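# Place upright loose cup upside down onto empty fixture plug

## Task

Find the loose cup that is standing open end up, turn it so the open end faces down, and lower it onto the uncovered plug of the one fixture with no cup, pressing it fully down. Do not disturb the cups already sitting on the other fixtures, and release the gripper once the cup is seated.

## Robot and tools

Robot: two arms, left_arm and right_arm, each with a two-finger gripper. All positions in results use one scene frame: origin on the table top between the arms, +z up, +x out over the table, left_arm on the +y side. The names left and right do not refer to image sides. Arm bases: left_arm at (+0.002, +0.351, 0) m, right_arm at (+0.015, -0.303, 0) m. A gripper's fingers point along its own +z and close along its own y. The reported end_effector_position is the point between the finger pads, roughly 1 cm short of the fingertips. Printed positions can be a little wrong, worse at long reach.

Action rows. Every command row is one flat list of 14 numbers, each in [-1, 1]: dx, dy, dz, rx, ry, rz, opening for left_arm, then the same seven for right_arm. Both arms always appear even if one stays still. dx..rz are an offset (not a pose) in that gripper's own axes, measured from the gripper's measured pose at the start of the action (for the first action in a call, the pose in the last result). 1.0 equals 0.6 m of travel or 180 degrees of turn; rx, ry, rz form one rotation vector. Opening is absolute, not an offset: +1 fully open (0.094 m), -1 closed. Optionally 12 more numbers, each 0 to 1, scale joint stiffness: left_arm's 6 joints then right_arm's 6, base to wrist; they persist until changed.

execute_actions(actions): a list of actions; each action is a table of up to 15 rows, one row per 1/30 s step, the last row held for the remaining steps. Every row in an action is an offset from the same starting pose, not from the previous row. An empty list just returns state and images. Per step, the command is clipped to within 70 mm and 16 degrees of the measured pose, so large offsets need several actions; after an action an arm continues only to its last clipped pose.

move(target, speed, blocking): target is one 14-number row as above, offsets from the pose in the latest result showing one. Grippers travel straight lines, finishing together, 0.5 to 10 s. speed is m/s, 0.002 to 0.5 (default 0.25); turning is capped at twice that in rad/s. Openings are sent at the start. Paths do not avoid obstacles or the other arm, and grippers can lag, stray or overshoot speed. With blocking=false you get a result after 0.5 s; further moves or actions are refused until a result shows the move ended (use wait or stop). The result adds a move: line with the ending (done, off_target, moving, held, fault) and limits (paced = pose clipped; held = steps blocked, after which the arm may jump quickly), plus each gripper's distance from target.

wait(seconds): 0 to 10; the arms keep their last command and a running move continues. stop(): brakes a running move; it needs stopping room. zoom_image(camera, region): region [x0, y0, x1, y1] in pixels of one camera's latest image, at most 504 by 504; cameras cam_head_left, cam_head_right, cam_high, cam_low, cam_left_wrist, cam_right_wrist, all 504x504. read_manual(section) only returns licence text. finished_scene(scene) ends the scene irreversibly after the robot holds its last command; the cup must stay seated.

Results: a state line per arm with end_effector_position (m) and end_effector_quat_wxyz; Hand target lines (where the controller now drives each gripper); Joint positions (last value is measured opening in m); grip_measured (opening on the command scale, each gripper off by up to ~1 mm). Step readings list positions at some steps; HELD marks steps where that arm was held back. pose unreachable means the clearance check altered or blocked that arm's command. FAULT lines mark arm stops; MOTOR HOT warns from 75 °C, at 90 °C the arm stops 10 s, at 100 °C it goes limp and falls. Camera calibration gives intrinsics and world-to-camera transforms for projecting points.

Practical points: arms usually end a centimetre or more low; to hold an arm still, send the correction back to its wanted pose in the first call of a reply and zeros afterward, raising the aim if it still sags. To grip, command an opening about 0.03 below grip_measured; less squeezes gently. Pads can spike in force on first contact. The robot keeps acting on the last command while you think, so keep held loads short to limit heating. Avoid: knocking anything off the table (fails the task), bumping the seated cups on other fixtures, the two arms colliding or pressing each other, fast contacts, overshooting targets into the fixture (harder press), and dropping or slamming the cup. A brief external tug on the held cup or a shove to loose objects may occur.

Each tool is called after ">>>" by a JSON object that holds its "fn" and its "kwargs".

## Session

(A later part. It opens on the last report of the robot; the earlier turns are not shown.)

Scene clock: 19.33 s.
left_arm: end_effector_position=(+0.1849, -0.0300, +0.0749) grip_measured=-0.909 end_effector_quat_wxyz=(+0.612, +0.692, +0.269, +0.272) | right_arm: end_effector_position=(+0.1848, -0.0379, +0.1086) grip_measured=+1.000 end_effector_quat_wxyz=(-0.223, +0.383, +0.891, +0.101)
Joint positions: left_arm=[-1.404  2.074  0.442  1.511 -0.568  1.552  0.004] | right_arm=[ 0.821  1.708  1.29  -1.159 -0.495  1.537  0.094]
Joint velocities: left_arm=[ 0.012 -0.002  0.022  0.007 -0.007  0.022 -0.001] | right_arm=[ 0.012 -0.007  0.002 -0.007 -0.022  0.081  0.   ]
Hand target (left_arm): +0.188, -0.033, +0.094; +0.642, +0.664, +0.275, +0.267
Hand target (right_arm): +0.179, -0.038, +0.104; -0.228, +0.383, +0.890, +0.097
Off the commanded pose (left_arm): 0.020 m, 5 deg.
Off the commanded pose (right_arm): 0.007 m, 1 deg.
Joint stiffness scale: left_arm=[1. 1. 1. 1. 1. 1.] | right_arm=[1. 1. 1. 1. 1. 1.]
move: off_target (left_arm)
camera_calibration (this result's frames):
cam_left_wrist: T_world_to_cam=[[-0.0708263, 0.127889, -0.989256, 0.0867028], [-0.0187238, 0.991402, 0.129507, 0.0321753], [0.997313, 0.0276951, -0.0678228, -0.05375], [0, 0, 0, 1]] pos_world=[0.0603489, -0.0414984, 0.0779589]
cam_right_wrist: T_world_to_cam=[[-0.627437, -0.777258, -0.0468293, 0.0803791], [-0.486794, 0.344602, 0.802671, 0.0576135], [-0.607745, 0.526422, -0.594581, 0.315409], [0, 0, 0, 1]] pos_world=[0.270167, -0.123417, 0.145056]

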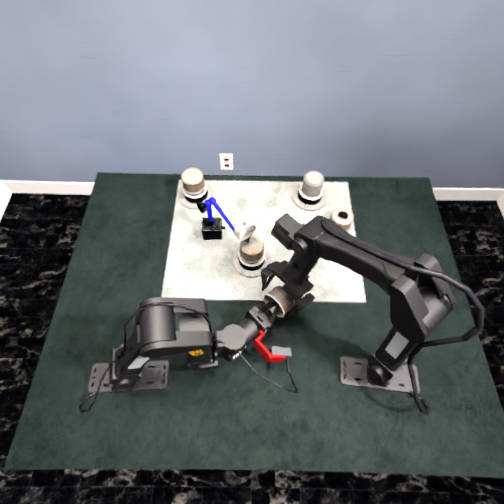

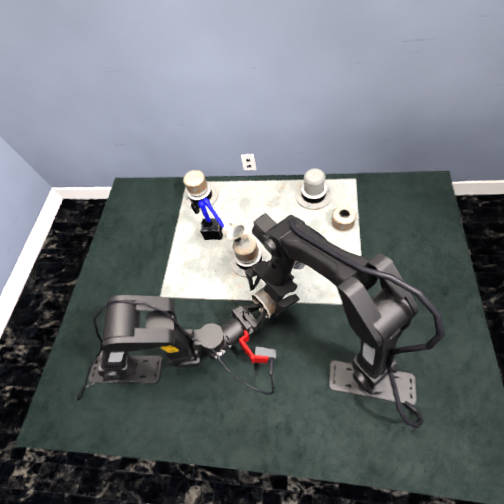

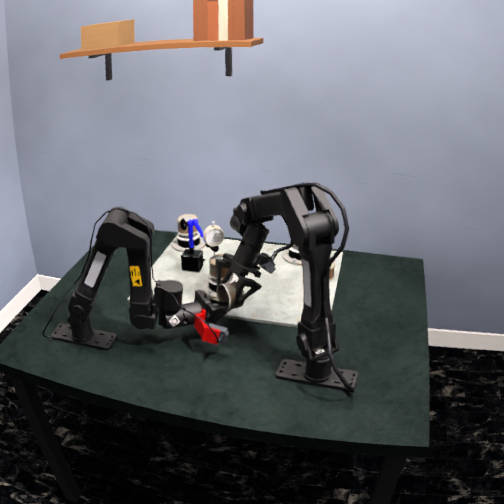

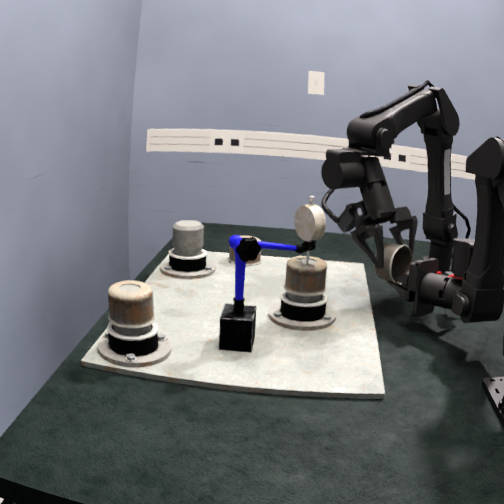

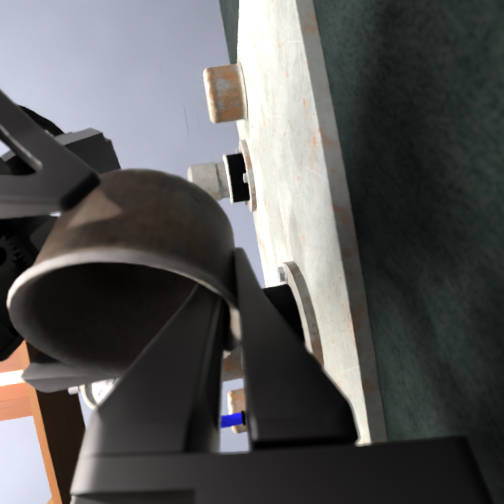

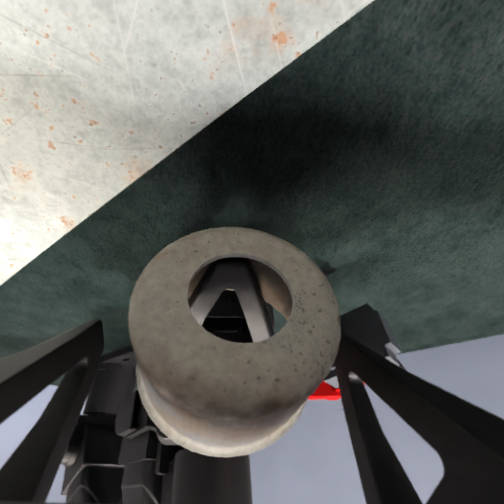

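Slightly deeper, then close.

>>> {"fn": "execute_actions", "kwargs": {"actions": [[[0,0.03,0.005,-0.02,0,0,-1,0,-0.008,0.022,0,0,0,1]],[[0,0.03,0.005,-0.02,0,0,-1,0,0,0,0,0,0,0.6]],[[0,0.03,0.005,-0.02,0,0,-1,0,0,0,0,0,0,0.4]]]}}

Scene clock: 22.37 s.
left_arm: end_effector_position=(+0.1858, -0.0293, +0.0756) grip_measured=-0.909 end_effector_quat_wxyz=(+0.601, +0.701, +0.242, +0.299) | right_arm: end_effector_position=(+0.1801, -0.0381, +0.0980) grip_measured=+0.477 end_effector_quat_wxyz=(-0.224, +0.385, +0.890, +0.098)
Joint positions: left_arm=[-1.403  2.074  0.442  1.514 -0.573  1.635  0.004] | right_arm=[ 0.831  1.706  1.246 -1.118 -0.494  1.551  0.069]
Joint velocities: left_arm=[ 0.002  0.007 -0.002 -0.037  0.066  0.022  0.   ] | right_arm=[-0.012  0.002 -0.022 -0.007  0.066  0.007  0.   ]
Hand target (left_arm): +0.186, -0.035, +0.092; +0.624, +0.682, +0.235, +0.301
Hand target (right_arm): +0.181, -0.037, +0.098; -0.223, +0.385, +0.890, +0.100
Off the commanded pose (left_arm): 0.018 m, 4 deg.
Off the commanded pose (right_arm): 0.001 m, 0 deg.
Joint stiffness scale: left_arm=[1. 1. 1. 1. 1. 1.] | right_arm=[1. 1. 1. 1. 1. 1.]
Step readings (end_effector_position; steps 1 to 15: 1st action; 16 to 30: 2nd action; 31 to 45: 3rd action):
0: left_arm (+0.1849, -0.0300, +0.0749) | right_arm (+0.1850, -0.0377, +0.1086)
1: left_arm (+0.1849, -0.0300, +0.0749) | right_arm (+0.1850, -0.0374, +0.1073)
2: left_arm (+0.1849, -0.0300, +0.0749) | right_arm (+0.1843, -0.0372, +0.1052)
4: left_arm (+0.1849, -0.0300, +0.0749) | right_arm (+0.1812, -0.0382, +0.1006)
8: left_arm (+0.1849, -0.0300, +0.0749) | right_arm (+0.1795, -0.0383, +0.0981)
15: left_arm (+0.1848, -0.0301, +0.0749) | right_arm (+0.1812, -0.0368, +0.0981)
16: left_arm (+0.1848, -0.0301, +0.0749) | right_arm (+0.1812, -0.0368, +0.0981)
17: left_arm (+0.1847, -0.0302, +0.0749) | right_arm (+0.1812, -0.0368, +0.0981)
19: left_arm (+0.1848, -0.0301, +0.0749) | right_arm (+0.1811, -0.0369, +0.0981)
23: left_arm (+0.1848, -0.0301, +0.0751) | right_arm (+0.1809, -0.0371, +0.0981)
30: left_arm (+0.1848, -0.0301, +0.0751) | right_arm (+0.1808, -0.0372, +0.0981)
31: left_arm (+0.1854, -0.0296, +0.0752) | right_arm (+0.1801, -0.0380, +0.0981)
32: left_arm (+0.1857, -0.0294, +0.0754) | right_arm (+0.1801, -0.0381, +0.0980)
34: left_arm (+0.1858, -0.0293, +0.0756) | right_arm (+0.1801, -0.0381, +0.0980)
38: left_arm (+0.1858, -0.0293, +0.0756) | right_arm (+0.1801, -0.0381, +0.0980)
45: end_effector_position above
camera_calibration (this result's frames):
cam_left_wrist: T_world_to_cam=[[-0.0124303, 0.183092, -0.983017, 0.0776069], [-0.0253475, 0.98272, 0.183357, 0.0283283], [0.999601, 0.0271962, -0.00757457, -0.059646], [0, 0, 0, 1]] pos_world=[0.0613049, -0.0404258, 0.0706429]
cam_right_wrist: T_world_to_cam=[[-0.629256, -0.776214, -0.0391005, 0.0764346], [-0.48217, 0.350436, 0.802936, 0.0631714], [-0.609548, 0.524106, -0.594781, 0.30663], [0, 0, 0, 1]] pos_world=[0.265462, -0.123515, 0.134644]

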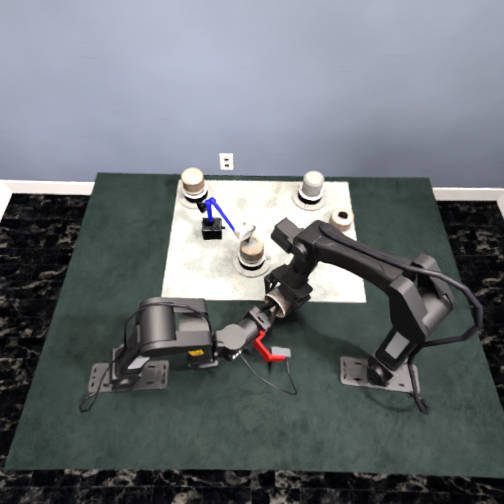

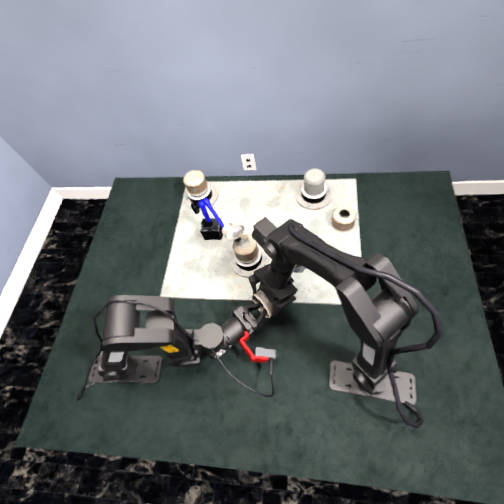

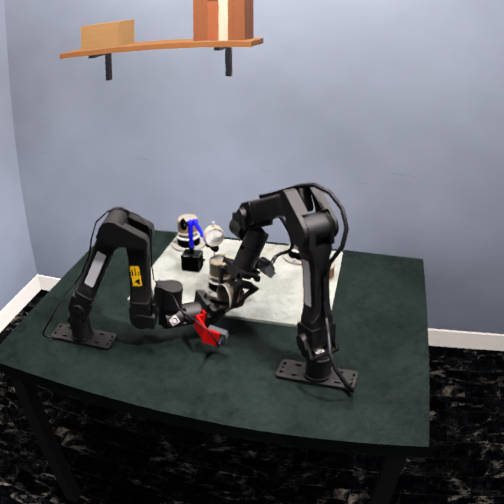

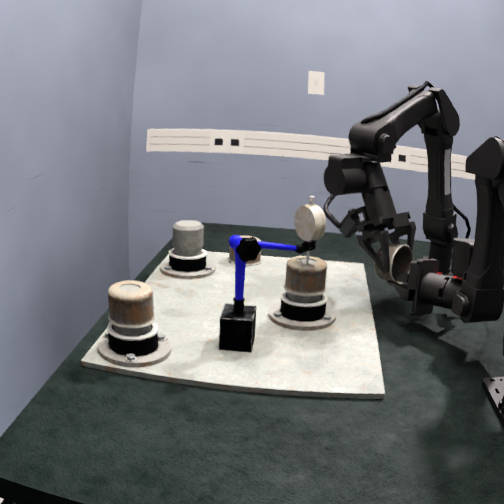

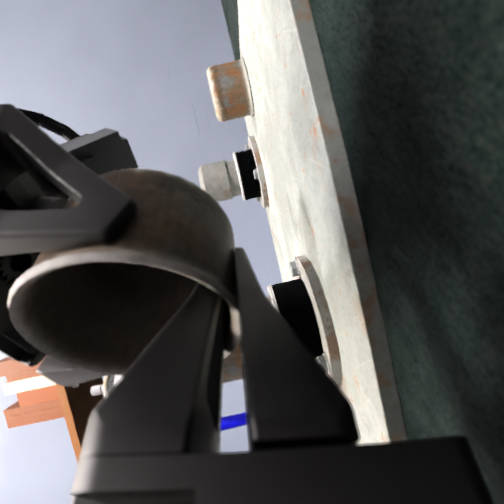

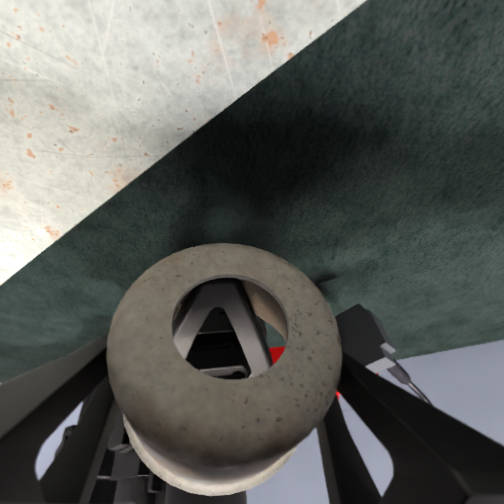

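>>> {"fn": "execute_actions", "kwargs": {"actions": [[[0,0.02,0,0,0,0,-0.5,0,0,0,0,0,0,0.42]]]}}

>>> {"fn": "move", "kwargs": {"target": [0,0.015,0,0,0,0,-0.5,-0.13,0,-0.075,0,0,0,0.42], "speed": 0.08}}

>>> {"fn": "move", "kwargs": {"target": [0.05,0.15,-0.15,0.2,0,0,-0.5,-0.27,0.25,-0.377,-0.097,-0.485,-0.27,0.42], "speed": 0.25}}

>>> {"fn": "zoom_image", "kwargs": {"camera": "cam_low", "region": [140,150,280,290]}}

Scene clock: 24.03 s.
left_arm: end_effector_position=(+0.1859, -0.0291, +0.0778) grip_measured=-0.502 end_effector_quat_wxyz=(+0.593, +0.707, +0.241, +0.300) | right_arm: end_effector_position=(+0.1811, -0.0392, +0.0972) grip_measured=+0.477 end_effector_quat_wxyz=(-0.220, +0.385, +0.891, +0.096)
Joint positions: left_arm=[-1.403  2.036  0.442  1.455 -0.574  1.635  0.023] | right_arm=[ 0.831  1.706  1.246 -1.118 -0.484  1.551  0.069]
Joint velocities: left_arm=[ 0.012  0.007 -0.002 -0.037 -0.037  0.037  0.   ] | right_arm=[-0.002 -0.002  0.007 -0.007 -0.022  0.037 -0.001]
Hand target (left_arm): +0.185, -0.031, +0.087; +0.601, +0.701, +0.242, +0.299
Hand target (right_arm): +0.180, -0.038, +0.098; -0.224, +0.385, +0.890, +0.098
Off the commanded pose (left_arm): 0.010 m, 1 deg.
Off the commanded pose (right_arm): 0.002 m, 1 deg.
Joint stiffness scale: left_arm=[1. 1. 1. 1. 1. 1.] | right_arm=[1. 1. 1. 1. 1. 1.]
Step readings (end_effector_position):
0: left_arm (+0.1858, -0.0293, +0.0756) | right_arm (+0.1801, -0.0381, +0.0980)
1: left_arm (+0.1859, -0.0291, +0.0749) | right_arm (+0.1802, -0.0382, +0.0979)
2: left_arm (+0.1860, -0.0290, +0.0753) | right_arm (+0.1804, -0.0385, +0.0978)
4: left_arm (+0.1860, -0.0294, +0.0788) | right_arm (+0.1807, -0.0388, +0.0975)
8: left_arm (+0.1860, -0.0295, +0.0806) | right_arm (+0.1809, -0.0390, +0.0974)
15: end_effector_position above
camera_calibration (this result's frames):
cam_left_wrist: T_world_to_cam=[[-0.016233, 0.203001, -0.979044, 0.0807672], [-0.0252851, 0.978777, 0.203365, 0.0260948], [0.999548, 0.0280565, -0.0107556, -0.0594357], [0, 0, 0, 1]] pos_world=[0.0613798, -0.0402692, 0.0731286]
cam_right_wrist: T_world_to_cam=[[-0.628961, -0.776525, -0.037654, 0.0759644], [-0.487323, 0.356054, 0.797334, 0.0663855], [-0.605743, 0.519842, -0.602362, 0.307234], [0, 0, 0, 1]] pos_world=[0.266234, -0.124361, 0.134995]

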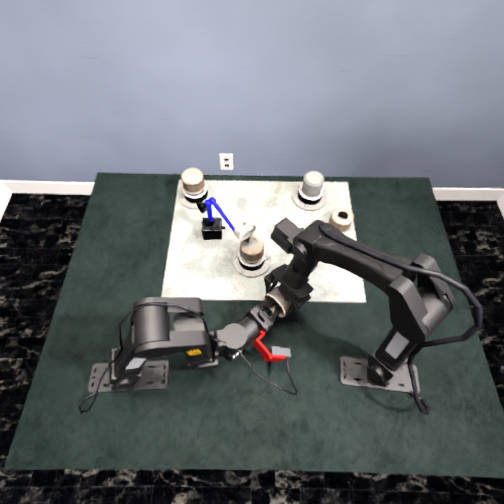

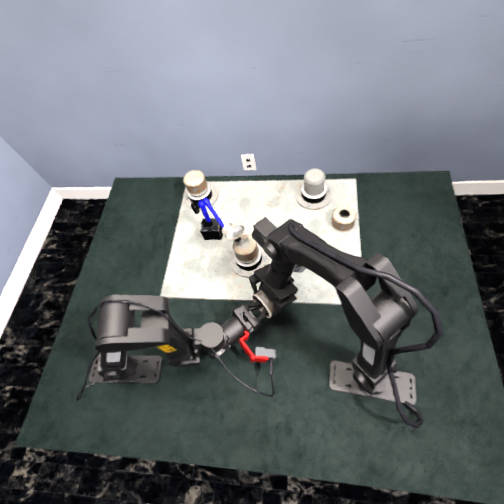

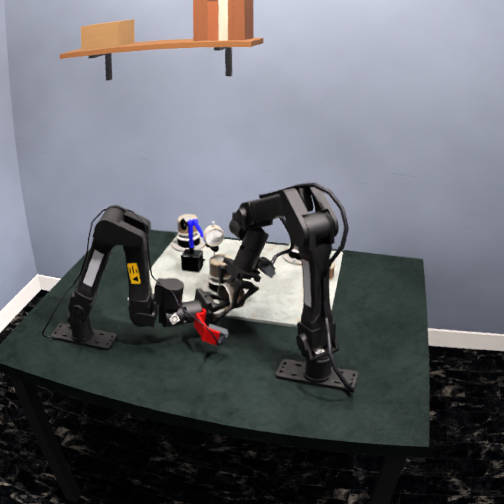

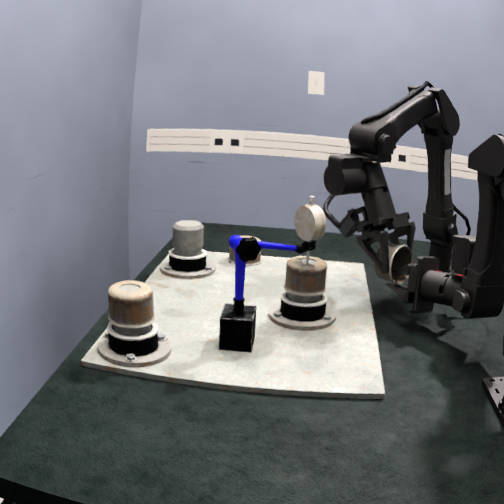

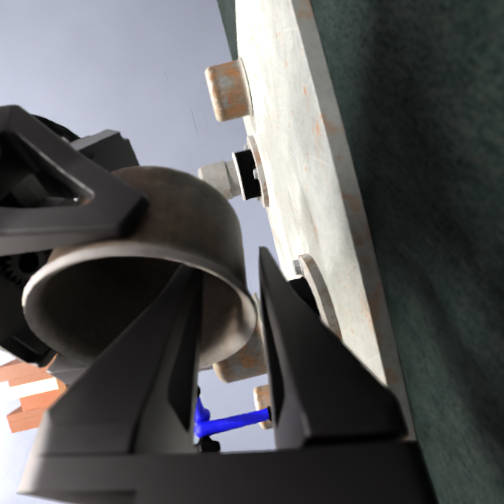

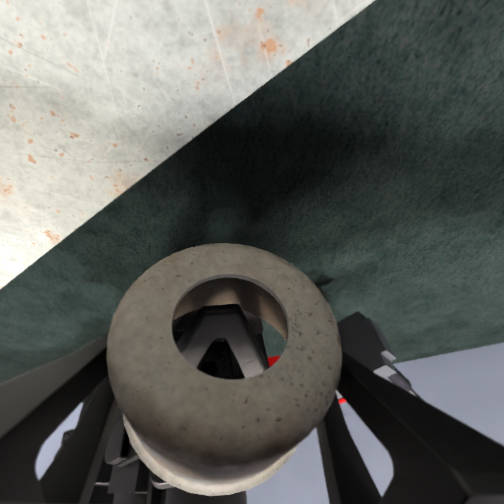

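Scene clock: 25.60 s.
left_arm: end_effector_position=(+0.1858, -0.0285, +0.0759) grip_measured=-0.502 end_effector_quat_wxyz=(+0.584, +0.715, +0.238, +0.301) | right_arm: end_effector_position=(+0.2385, -0.1059, +0.0924) grip_measured=+0.477 end_effector_quat_wxyz=(-0.218, +0.387, +0.892, +0.088)
Joint positions: left_arm=[-1.403  2.016  0.442  1.411 -0.574  1.636  0.023] | right_arm=[ 0.552  1.793  1.33  -1.267 -0.448  1.24   0.069]
Joint velocities: left_arm=[ 0.007  0.017 -0.007  0.007  0.037  0.007 -0.001] | right_arm=[-0.032 -0.007  0.007 -0.051  0.051 -0.022 -0.   ]
Hand target (left_arm): +0.186, -0.031, +0.086; +0.593, +0.707, +0.241, +0.300
Hand target (right_arm): +0.243, -0.104, +0.100; -0.219, +0.385, +0.891, +0.094
Off the commanded pose (left_arm): 0.011 m, 1 deg.
Off the commanded pose (right_arm): 0.009 m, 1 deg.
Joint stiffness scale: left_arm=[1. 1. 1. 1. 1. 1.] | right_arm=[1. 1. 1. 1. 1. 1.]
move: off_target (left_arm)
camera_calibration (this result's frames):
cam_left_wrist: T_world_to_cam=[[-0.0208484, 0.226807, -0.973717, 0.0798631], [-0.0241687, 0.973529, 0.227281, 0.0237001], [0.99949, 0.0282719, -0.0148149, -0.0590102], [0, 0, 0, 1]] pos_world=[0.061218, -0.0395179, 0.0715033]
cam_right_wrist: T_world_to_cam=[[-0.628599, -0.777396, -0.022776, 0.0585166], [-0.485233, 0.369135, 0.792646, 0.123332], [-0.607793, 0.509308, -0.609256, 0.373832], [0, 0, 0, 1]] pos_world=[0.323841, -0.190431, 0.131333]

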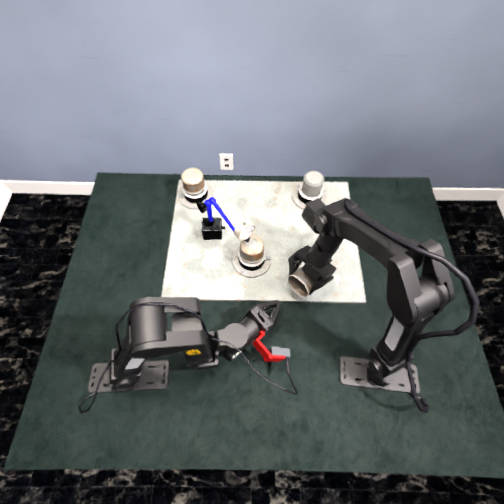

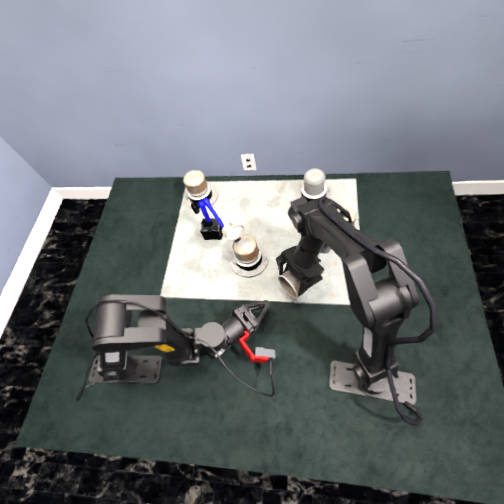

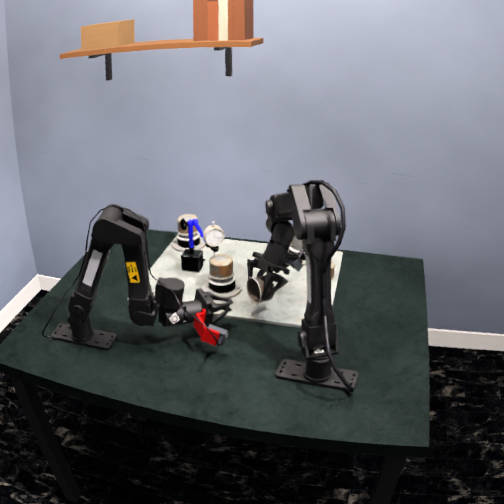

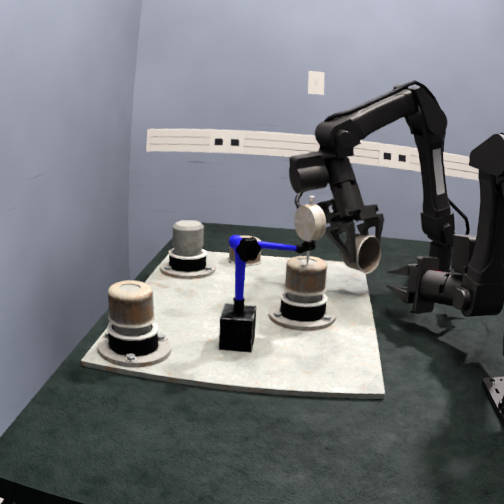

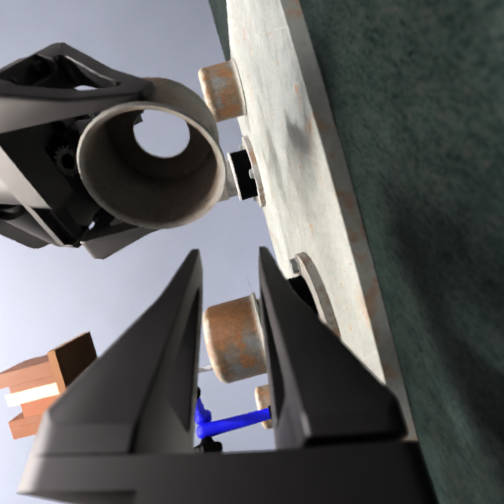

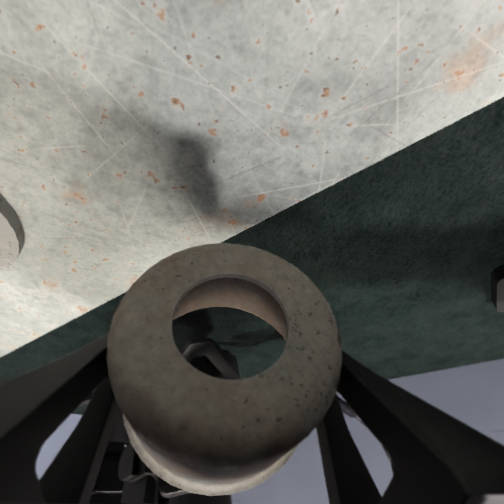

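Scene clock: 29.90 s.
left_arm: end_effector_position=(+0.1478, +0.0360, +0.1647) grip_measured=-0.502 end_effector_quat_wxyz=(+0.317, +0.864, +0.318, +0.228) | right_arm: end_effector_position=(+0.5131, -0.1773, +0.2105) grip_measured=+0.477 end_effector_quat_wxyz=(+0.524, +0.006, +0.852, +0.005)
Joint positions: left_arm=[-1.462  1.322  0.968 -0.601 -0.551  1.206  0.023] | right_arm=[ 0.446  1.698  1.233 -0.029  0.31   0.18   0.069]
Joint velocities: left_arm=[-0.012  0.012  0.017  0.007  0.022 -0.007  0.   ] | right_arm=[ 0.002 -0.012 -0.002  0.022 -0.022  0.007  0.   ]
Hand target (left_arm): +0.143, +0.032, +0.179; +0.335, +0.859, +0.319, +0.218
Hand target (right_arm): +0.518, -0.181, +0.218; +0.541, +0.011, +0.841, +0.006
Off the commanded pose (left_arm): 0.017 m, 3 deg.
Off the commanded pose (right_arm): 0.010 m, 2 deg.
Joint stiffness scale: left_arm=[1. 1. 1. 1. 1. 1.] | right_arm=[1. 1. 1. 1. 1. 1.]
move: off_target (left_arm)
camera_calibration (this result's frames):
cam_left_wrist: T_world_to_cam=[[-0.431398, 0.608138, -0.666381, 0.147293], [0.0611218, 0.756654, 0.650952, -0.134789], [0.900089, 0.240089, -0.36359, 0.0429744], [0, 0, 0, 1]] pos_world=[0.0330996, 0.00209622, 0.201519]
cam_right_wrist: T_world_to_cam=[[0.0282984, -0.992299, 0.120586, -0.227023], [-0.788576, -0.0962952, -0.607351, 0.557149], [0.614286, -0.0779044, -0.785228, -0.045126], [0, 0, 0, 1]] pos_world=[0.473499, -0.17514, 0.330327]

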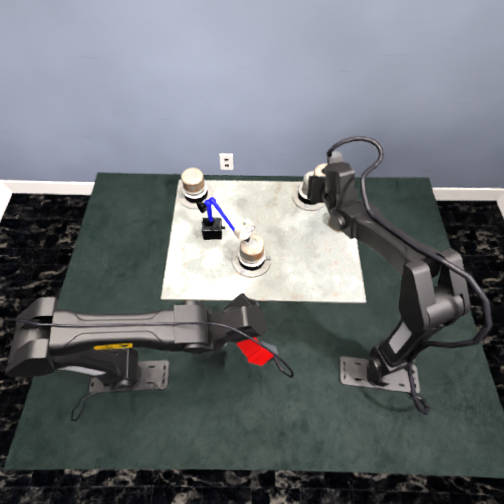

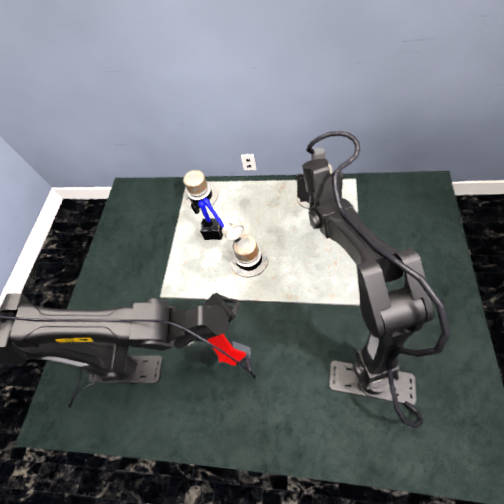

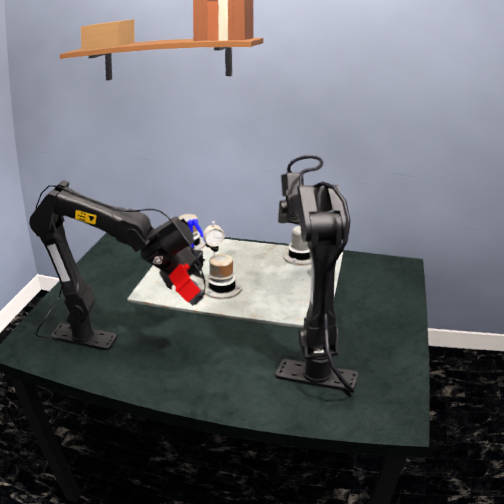

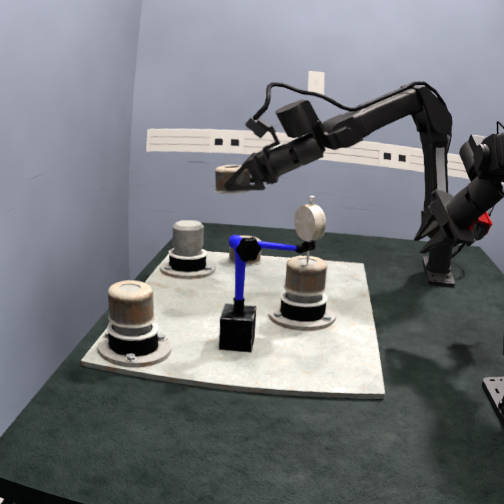

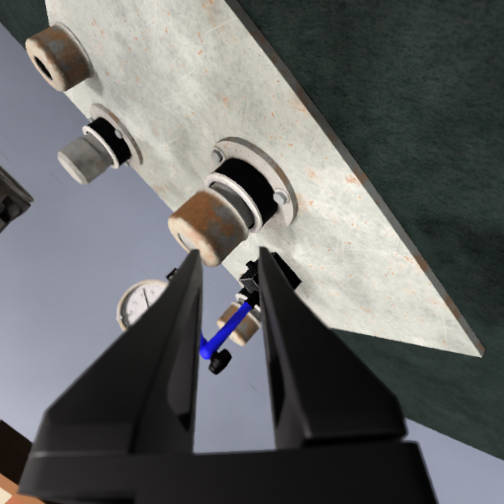

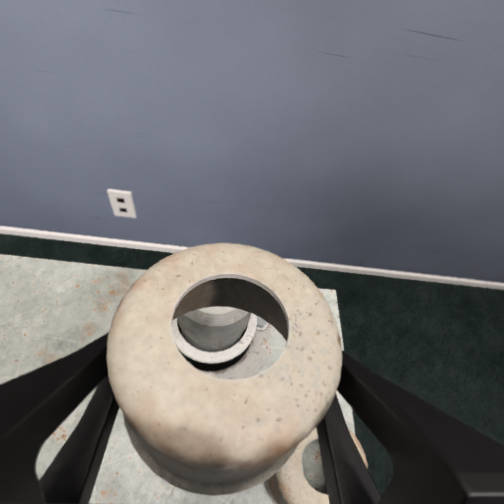

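Region (140, 150, 280, 290) of cam_low's 504x504 image, scaled by 3.600, with more detail than that image has.

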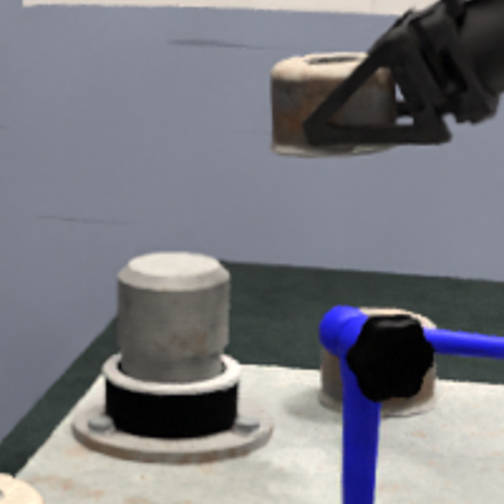

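>>> {"fn": "move", "kwargs": {"target": [0,0,0,0,0,0,-0.5,-0.04,0.007,0.172,0,-0.045,0,0.42], "speed": 0.1}}

>>> {"fn": "zoom_image", "kwargs": {"camera": "cam_low", "region": [140,150,280,290]}}

Scene clock: 32.23 s.
left_arm: end_effector_position=(+0.1478, +0.0361, +0.1646) grip_measured=-0.502 end_effector_quat_wxyz=(+0.317, +0.864, +0.318, +0.228) | right_arm: end_effector_position=(+0.6002, -0.1702, +0.1533) grip_measured=+0.477 end_effector_quat_wxyz=(+0.545, -0.003, +0.839, -0.002)
Joint positions: left_arm=[-1.462  1.322  0.968 -0.601 -0.551  1.205  0.023] | right_arm=[0.397 2.065 1.437 0.192 0.276 0.12  0.069]
Joint velocities: left_arm=[-0.002  0.007  0.012 -0.007 -0.022  0.007  0.001] | right_arm=[-0.002  0.007  0.012 -0.022 -0.066 -0.007  0.   ]
Hand target (left_arm): +0.148, +0.036, +0.165; +0.317, +0.864, +0.318, +0.228
Hand target (right_arm): +0.613, -0.172, +0.186; +0.582, +0.007, +0.813, +0.005
Off the commanded pose (left_arm): 0.000 m, 0 deg.
Off the commanded pose (right_arm): 0.036 m, 5 deg.
Joint stiffness scale: left_arm=[1. 1. 1. 1. 1. 1.] | right_arm=[1. 1. 1. 1. 1. 1.]
move: off_target (right_arm)
camera_calibration (this result's frames):
cam_left_wrist: T_world_to_cam=[[-0.431743, 0.608374, -0.665942, 0.147105], [0.0611002, 0.756328, 0.651333, -0.134875], [0.899925, 0.240519, -0.363711, 0.0429544], [0, 0, 0, 1]] pos_world=[0.0330968, 0.00218313, 0.201435]
cam_right_wrist: T_world_to_cam=[[0.0287586, -0.989356, 0.142649, -0.218686], [-0.756728, -0.114789, -0.643573, 0.57508], [0.653097, -0.089438, -0.751975, -0.173357], [0, 0, 0, 1]] pos_world=[0.554687, -0.16585, 0.270941]

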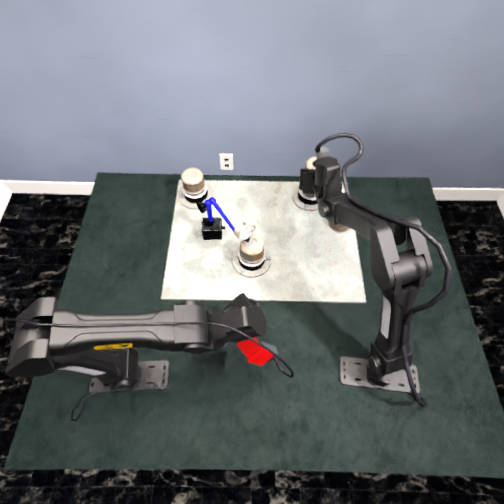

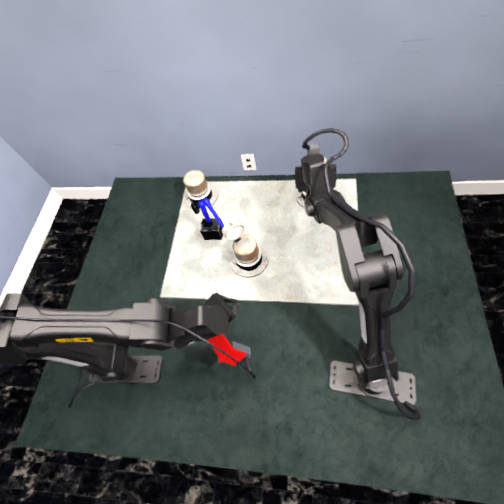

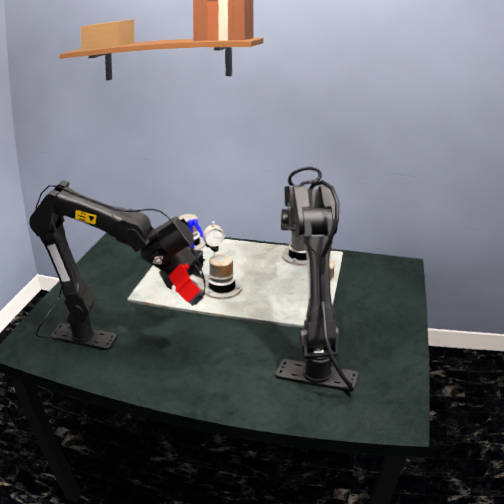

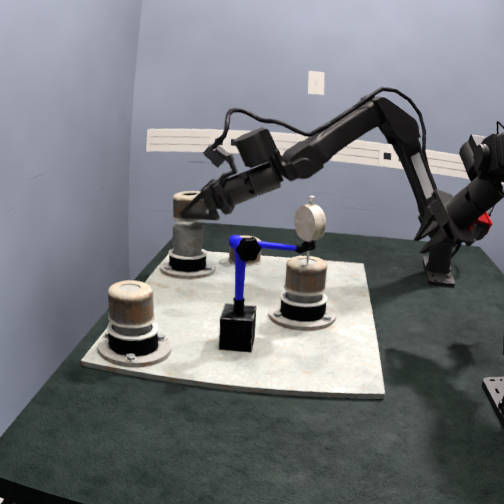

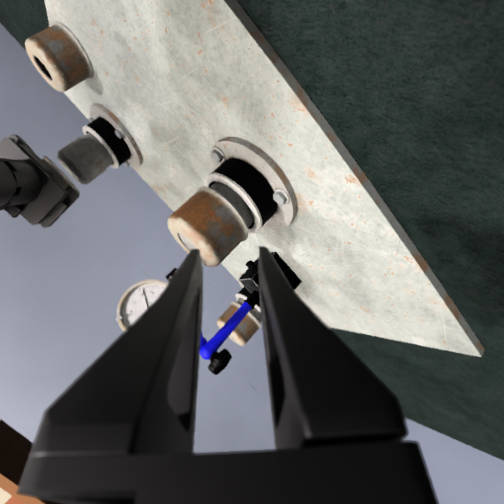

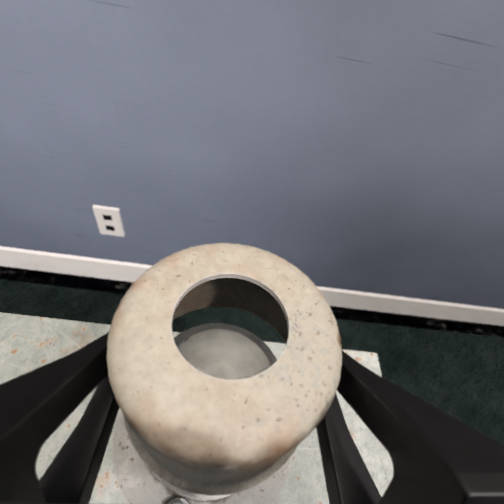

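Region (140, 150, 280, 290) of cam_low's 504x504 image, scaled by 3.600, with more detail than that image has.

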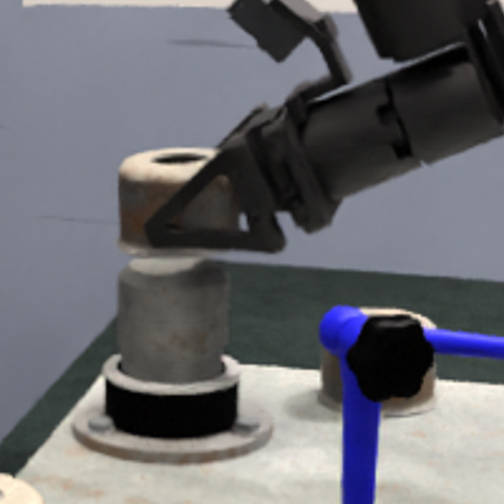

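>>> {"fn": "execute_actions", "kwargs": {"actions": [[[0,0,0,0,0,0,-0.5,-0.045,0,0.005,0,-0.04,0,0.42]]]}}

>>> {"fn": "zoom_image", "kwargs": {"camera": "cam_low", "region": [120,140,280,300]}}

Scene clock: 35.00 s.
left_arm: end_effector_position=(+0.1478, +0.0361, +0.1646) grip_measured=-0.502 end_effector_quat_wxyz=(+0.317, +0.864, +0.318, +0.228) | right_arm: end_effector_position=(+0.6088, -0.1675, +0.1631) grip_measured=+0.477 end_effector_quat_wxyz=(+0.573, -0.008, +0.819, -0.001)
Joint positions: left_arm=[-1.462  1.322  0.968 -0.601 -0.551  1.205  0.023] | right_arm=[0.397 2.082 1.436 0.283 0.276 0.093 0.069]
Joint velocities: left_arm=[-0.012  0.007 -0.017 -0.022 -0.007  0.007  0.001] | right_arm=[-0.002  0.012  0.002  0.007 -0.051  0.007 -0.001]
Hand target (left_arm): +0.148, +0.036, +0.165; +0.317, +0.864, +0.318, +0.228
Hand target (right_arm): +0.613, -0.170, +0.177; +0.596, -0.002, +0.803, -0.000
Off the commanded pose (left_arm): 0.000 m, 0 deg.
Off the commanded pose (right_arm): 0.015 m, 3 deg.
Joint stiffness scale: left_arm=[1. 1. 1. 1. 1. 1.] | right_arm=[1. 1. 1. 1. 1. 1.]
Step readings (end_effector_position):
0: left_arm (+0.1478, +0.0361, +0.1646) | right_arm (+0.6002, -0.1702, +0.1533)
1: left_arm (+0.1478, +0.0361, +0.1646) | right_arm (+0.6010, -0.1700, +0.1541)
2: left_arm (+0.1478, +0.0361, +0.1646) | right_arm (+0.6024, -0.1695, +0.1559)
4: left_arm (+0.1478, +0.0361, +0.1646) | right_arm (+0.6049, -0.1688, +0.1586)
8: left_arm (+0.1478, +0.0361, +0.1646) | right_arm (+0.6075, -0.1679, +0.1614)
15: end_effector_position above
camera_calibration (this result's frames):
cam_left_wrist: T_world_to_cam=[[-0.431743, 0.608374, -0.665942, 0.147105], [0.0611002, 0.756328, 0.651333, -0.134875], [0.899925, 0.240519, -0.363711, 0.0429544], [0, 0, 0, 1]] pos_world=[0.0330968, 0.00218313, 0.201435]
cam_right_wrist: T_world_to_cam=[[0.0289023, -0.988481, 0.148557, -0.218589], [-0.709392, -0.124988, -0.693643, 0.565751], [0.704221, -0.0853373, -0.704833, -0.209482], [0, 0, 0, 1]] pos_world=[0.555179, -0.163235, 0.277252]

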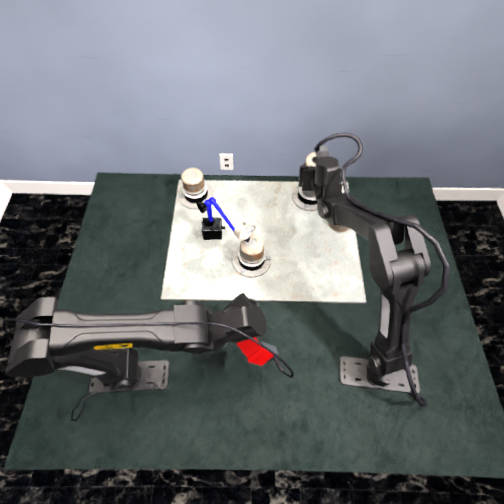

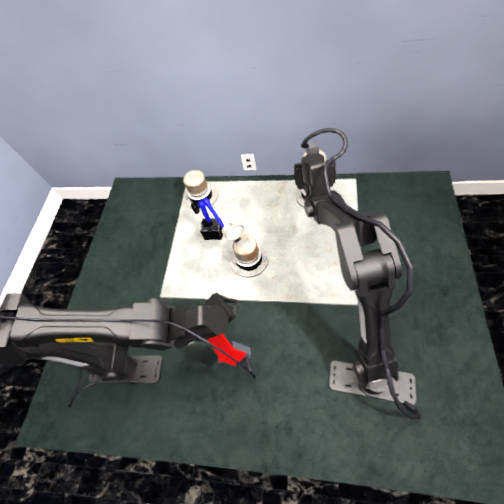

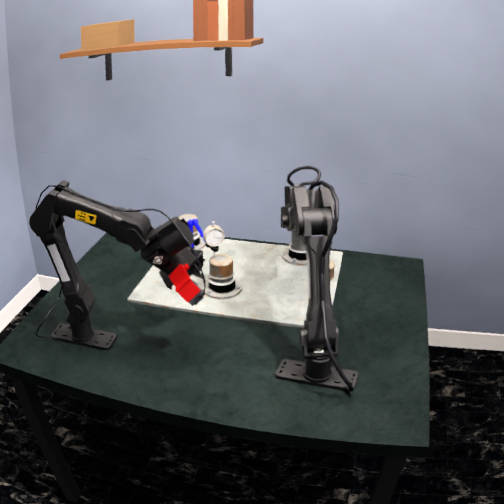

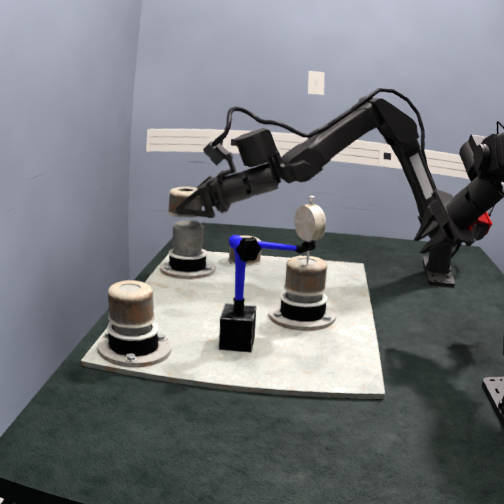

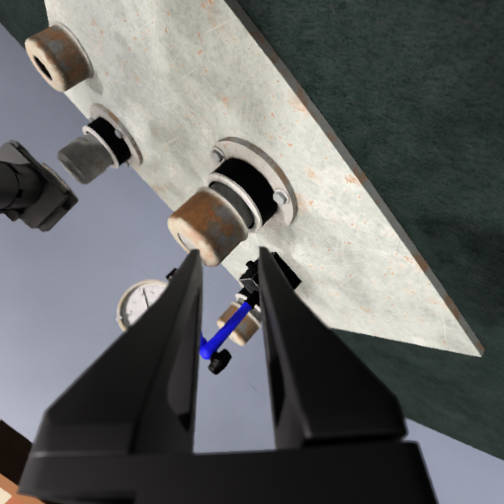

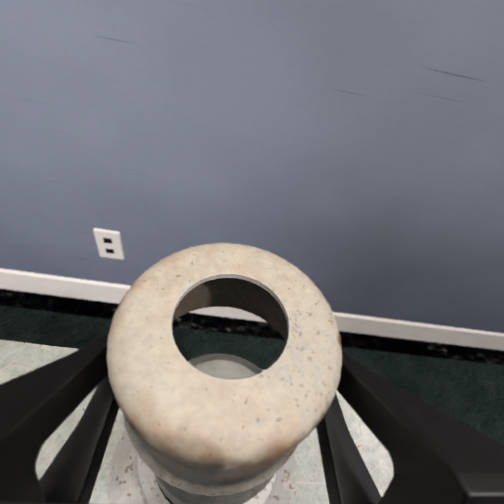

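Region (120, 140, 280, 300) of cam_low's 504x504 image, scaled by 3.150, with more detail than that image has.

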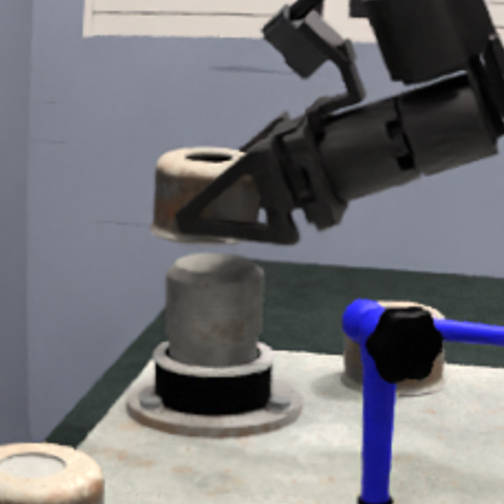

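>>> {"fn": "move", "kwargs": {"target": [0,0,0,0,0,0,-0.5,0.02,0,0.004,0,-0.01,0,0.42], "speed": 0.02}}

>>> {"fn": "zoom_image", "kwargs": {"camera": "cam_low", "region": [120,140,280,300]}}

Scene clock: 36.70 s.
left_arm: end_effector_position=(+0.1478, +0.0361, +0.1646) grip_measured=-0.502 end_effector_quat_wxyz=(+0.317, +0.864, +0.318, +0.228) | right_arm: end_effector_position=(+0.6035, -0.1692, +0.1391) grip_measured=+0.477 end_effector_quat_wxyz=(+0.566, -0.010, +0.825, -0.003)
Joint positions: left_arm=[-1.462  1.322  0.968 -0.601 -0.551  1.205  0.023] | right_arm=[0.397 2.101 1.379 0.337 0.276 0.091 0.069]
Joint velocities: left_arm=[ 0.012  0.007 -0.007 -0.022 -0.081 -0.022  0.   ] | right_arm=[-0.017  0.002  0.022 -0.022  0.022  0.022  0.001]
Hand target (left_arm): +0.148, +0.036, +0.165; +0.317, +0.864, +0.318, +0.228
Hand target (right_arm): +0.606, -0.168, +0.151; +0.586, -0.008, +0.811, -0.000
Off the commanded pose (left_arm): 0.000 m, 0 deg.
Off the commanded pose (right_arm): 0.012 m, 3 deg.
Joint stiffness scale: left_arm=[1. 1. 1. 1. 1. 1.] | right_arm=[1. 1. 1. 1. 1. 1.]
move: off_target (right_arm)
camera_calibration (this result's frames):
cam_left_wrist: T_world_to_cam=[[-0.431743, 0.608374, -0.665942, 0.147105], [0.0611002, 0.756328, 0.651333, -0.134875], [0.899925, 0.240519, -0.363711, 0.0429544], [0, 0, 0, 1]] pos_world=[0.0330968, 0.00218313, 0.201435]
cam_right_wrist: T_world_to_cam=[[0.0323065, -0.987349, 0.155235, -0.219312], [-0.722313, -0.130415, -0.679159, 0.550024], [0.690812, -0.0901872, -0.717388, -0.213742], [0, 0, 0, 1]] pos_world=[0.55203, -0.164083, 0.254263]

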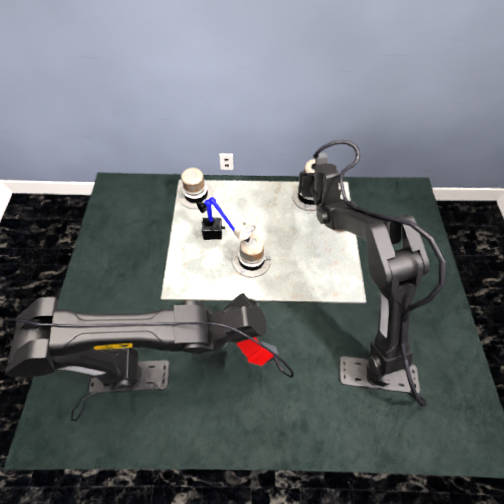

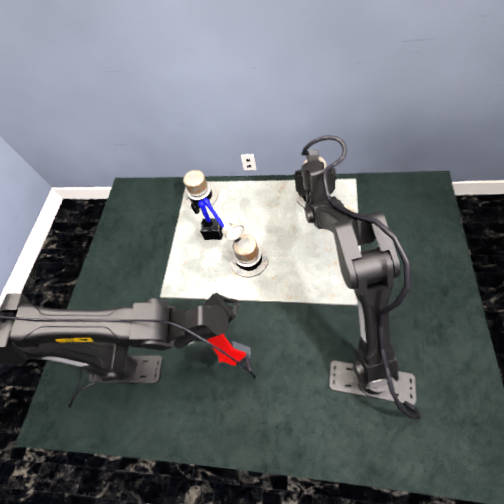

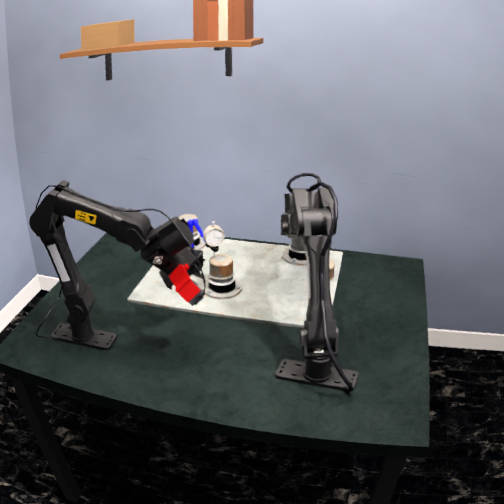

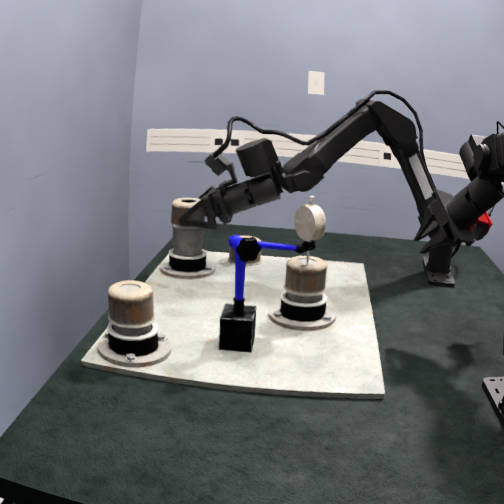

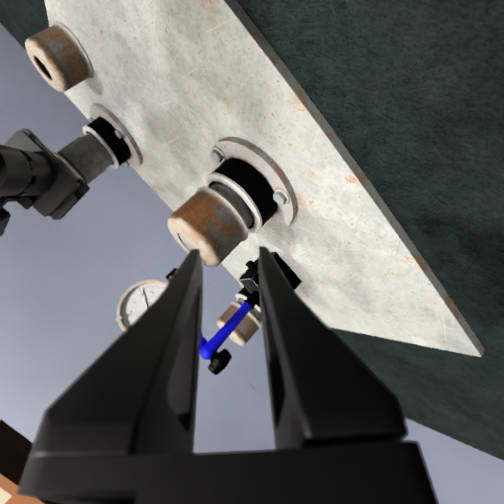

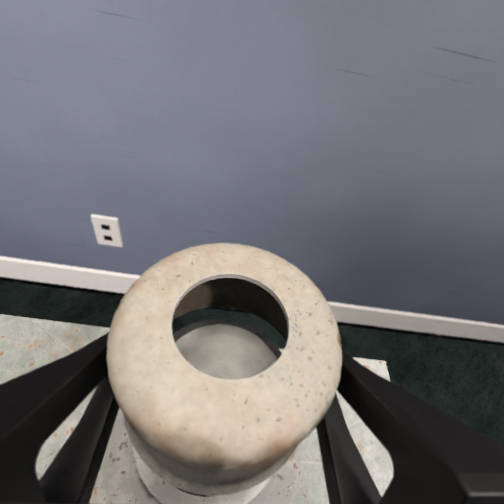

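Region (120, 140, 280, 300) of cam_low's 504x504 image, scaled by 3.150, with more detail than that image has.

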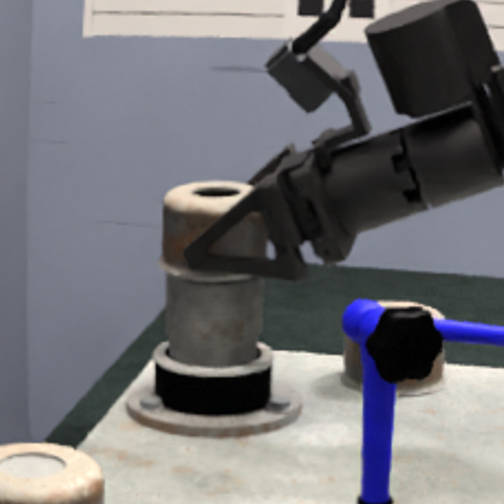

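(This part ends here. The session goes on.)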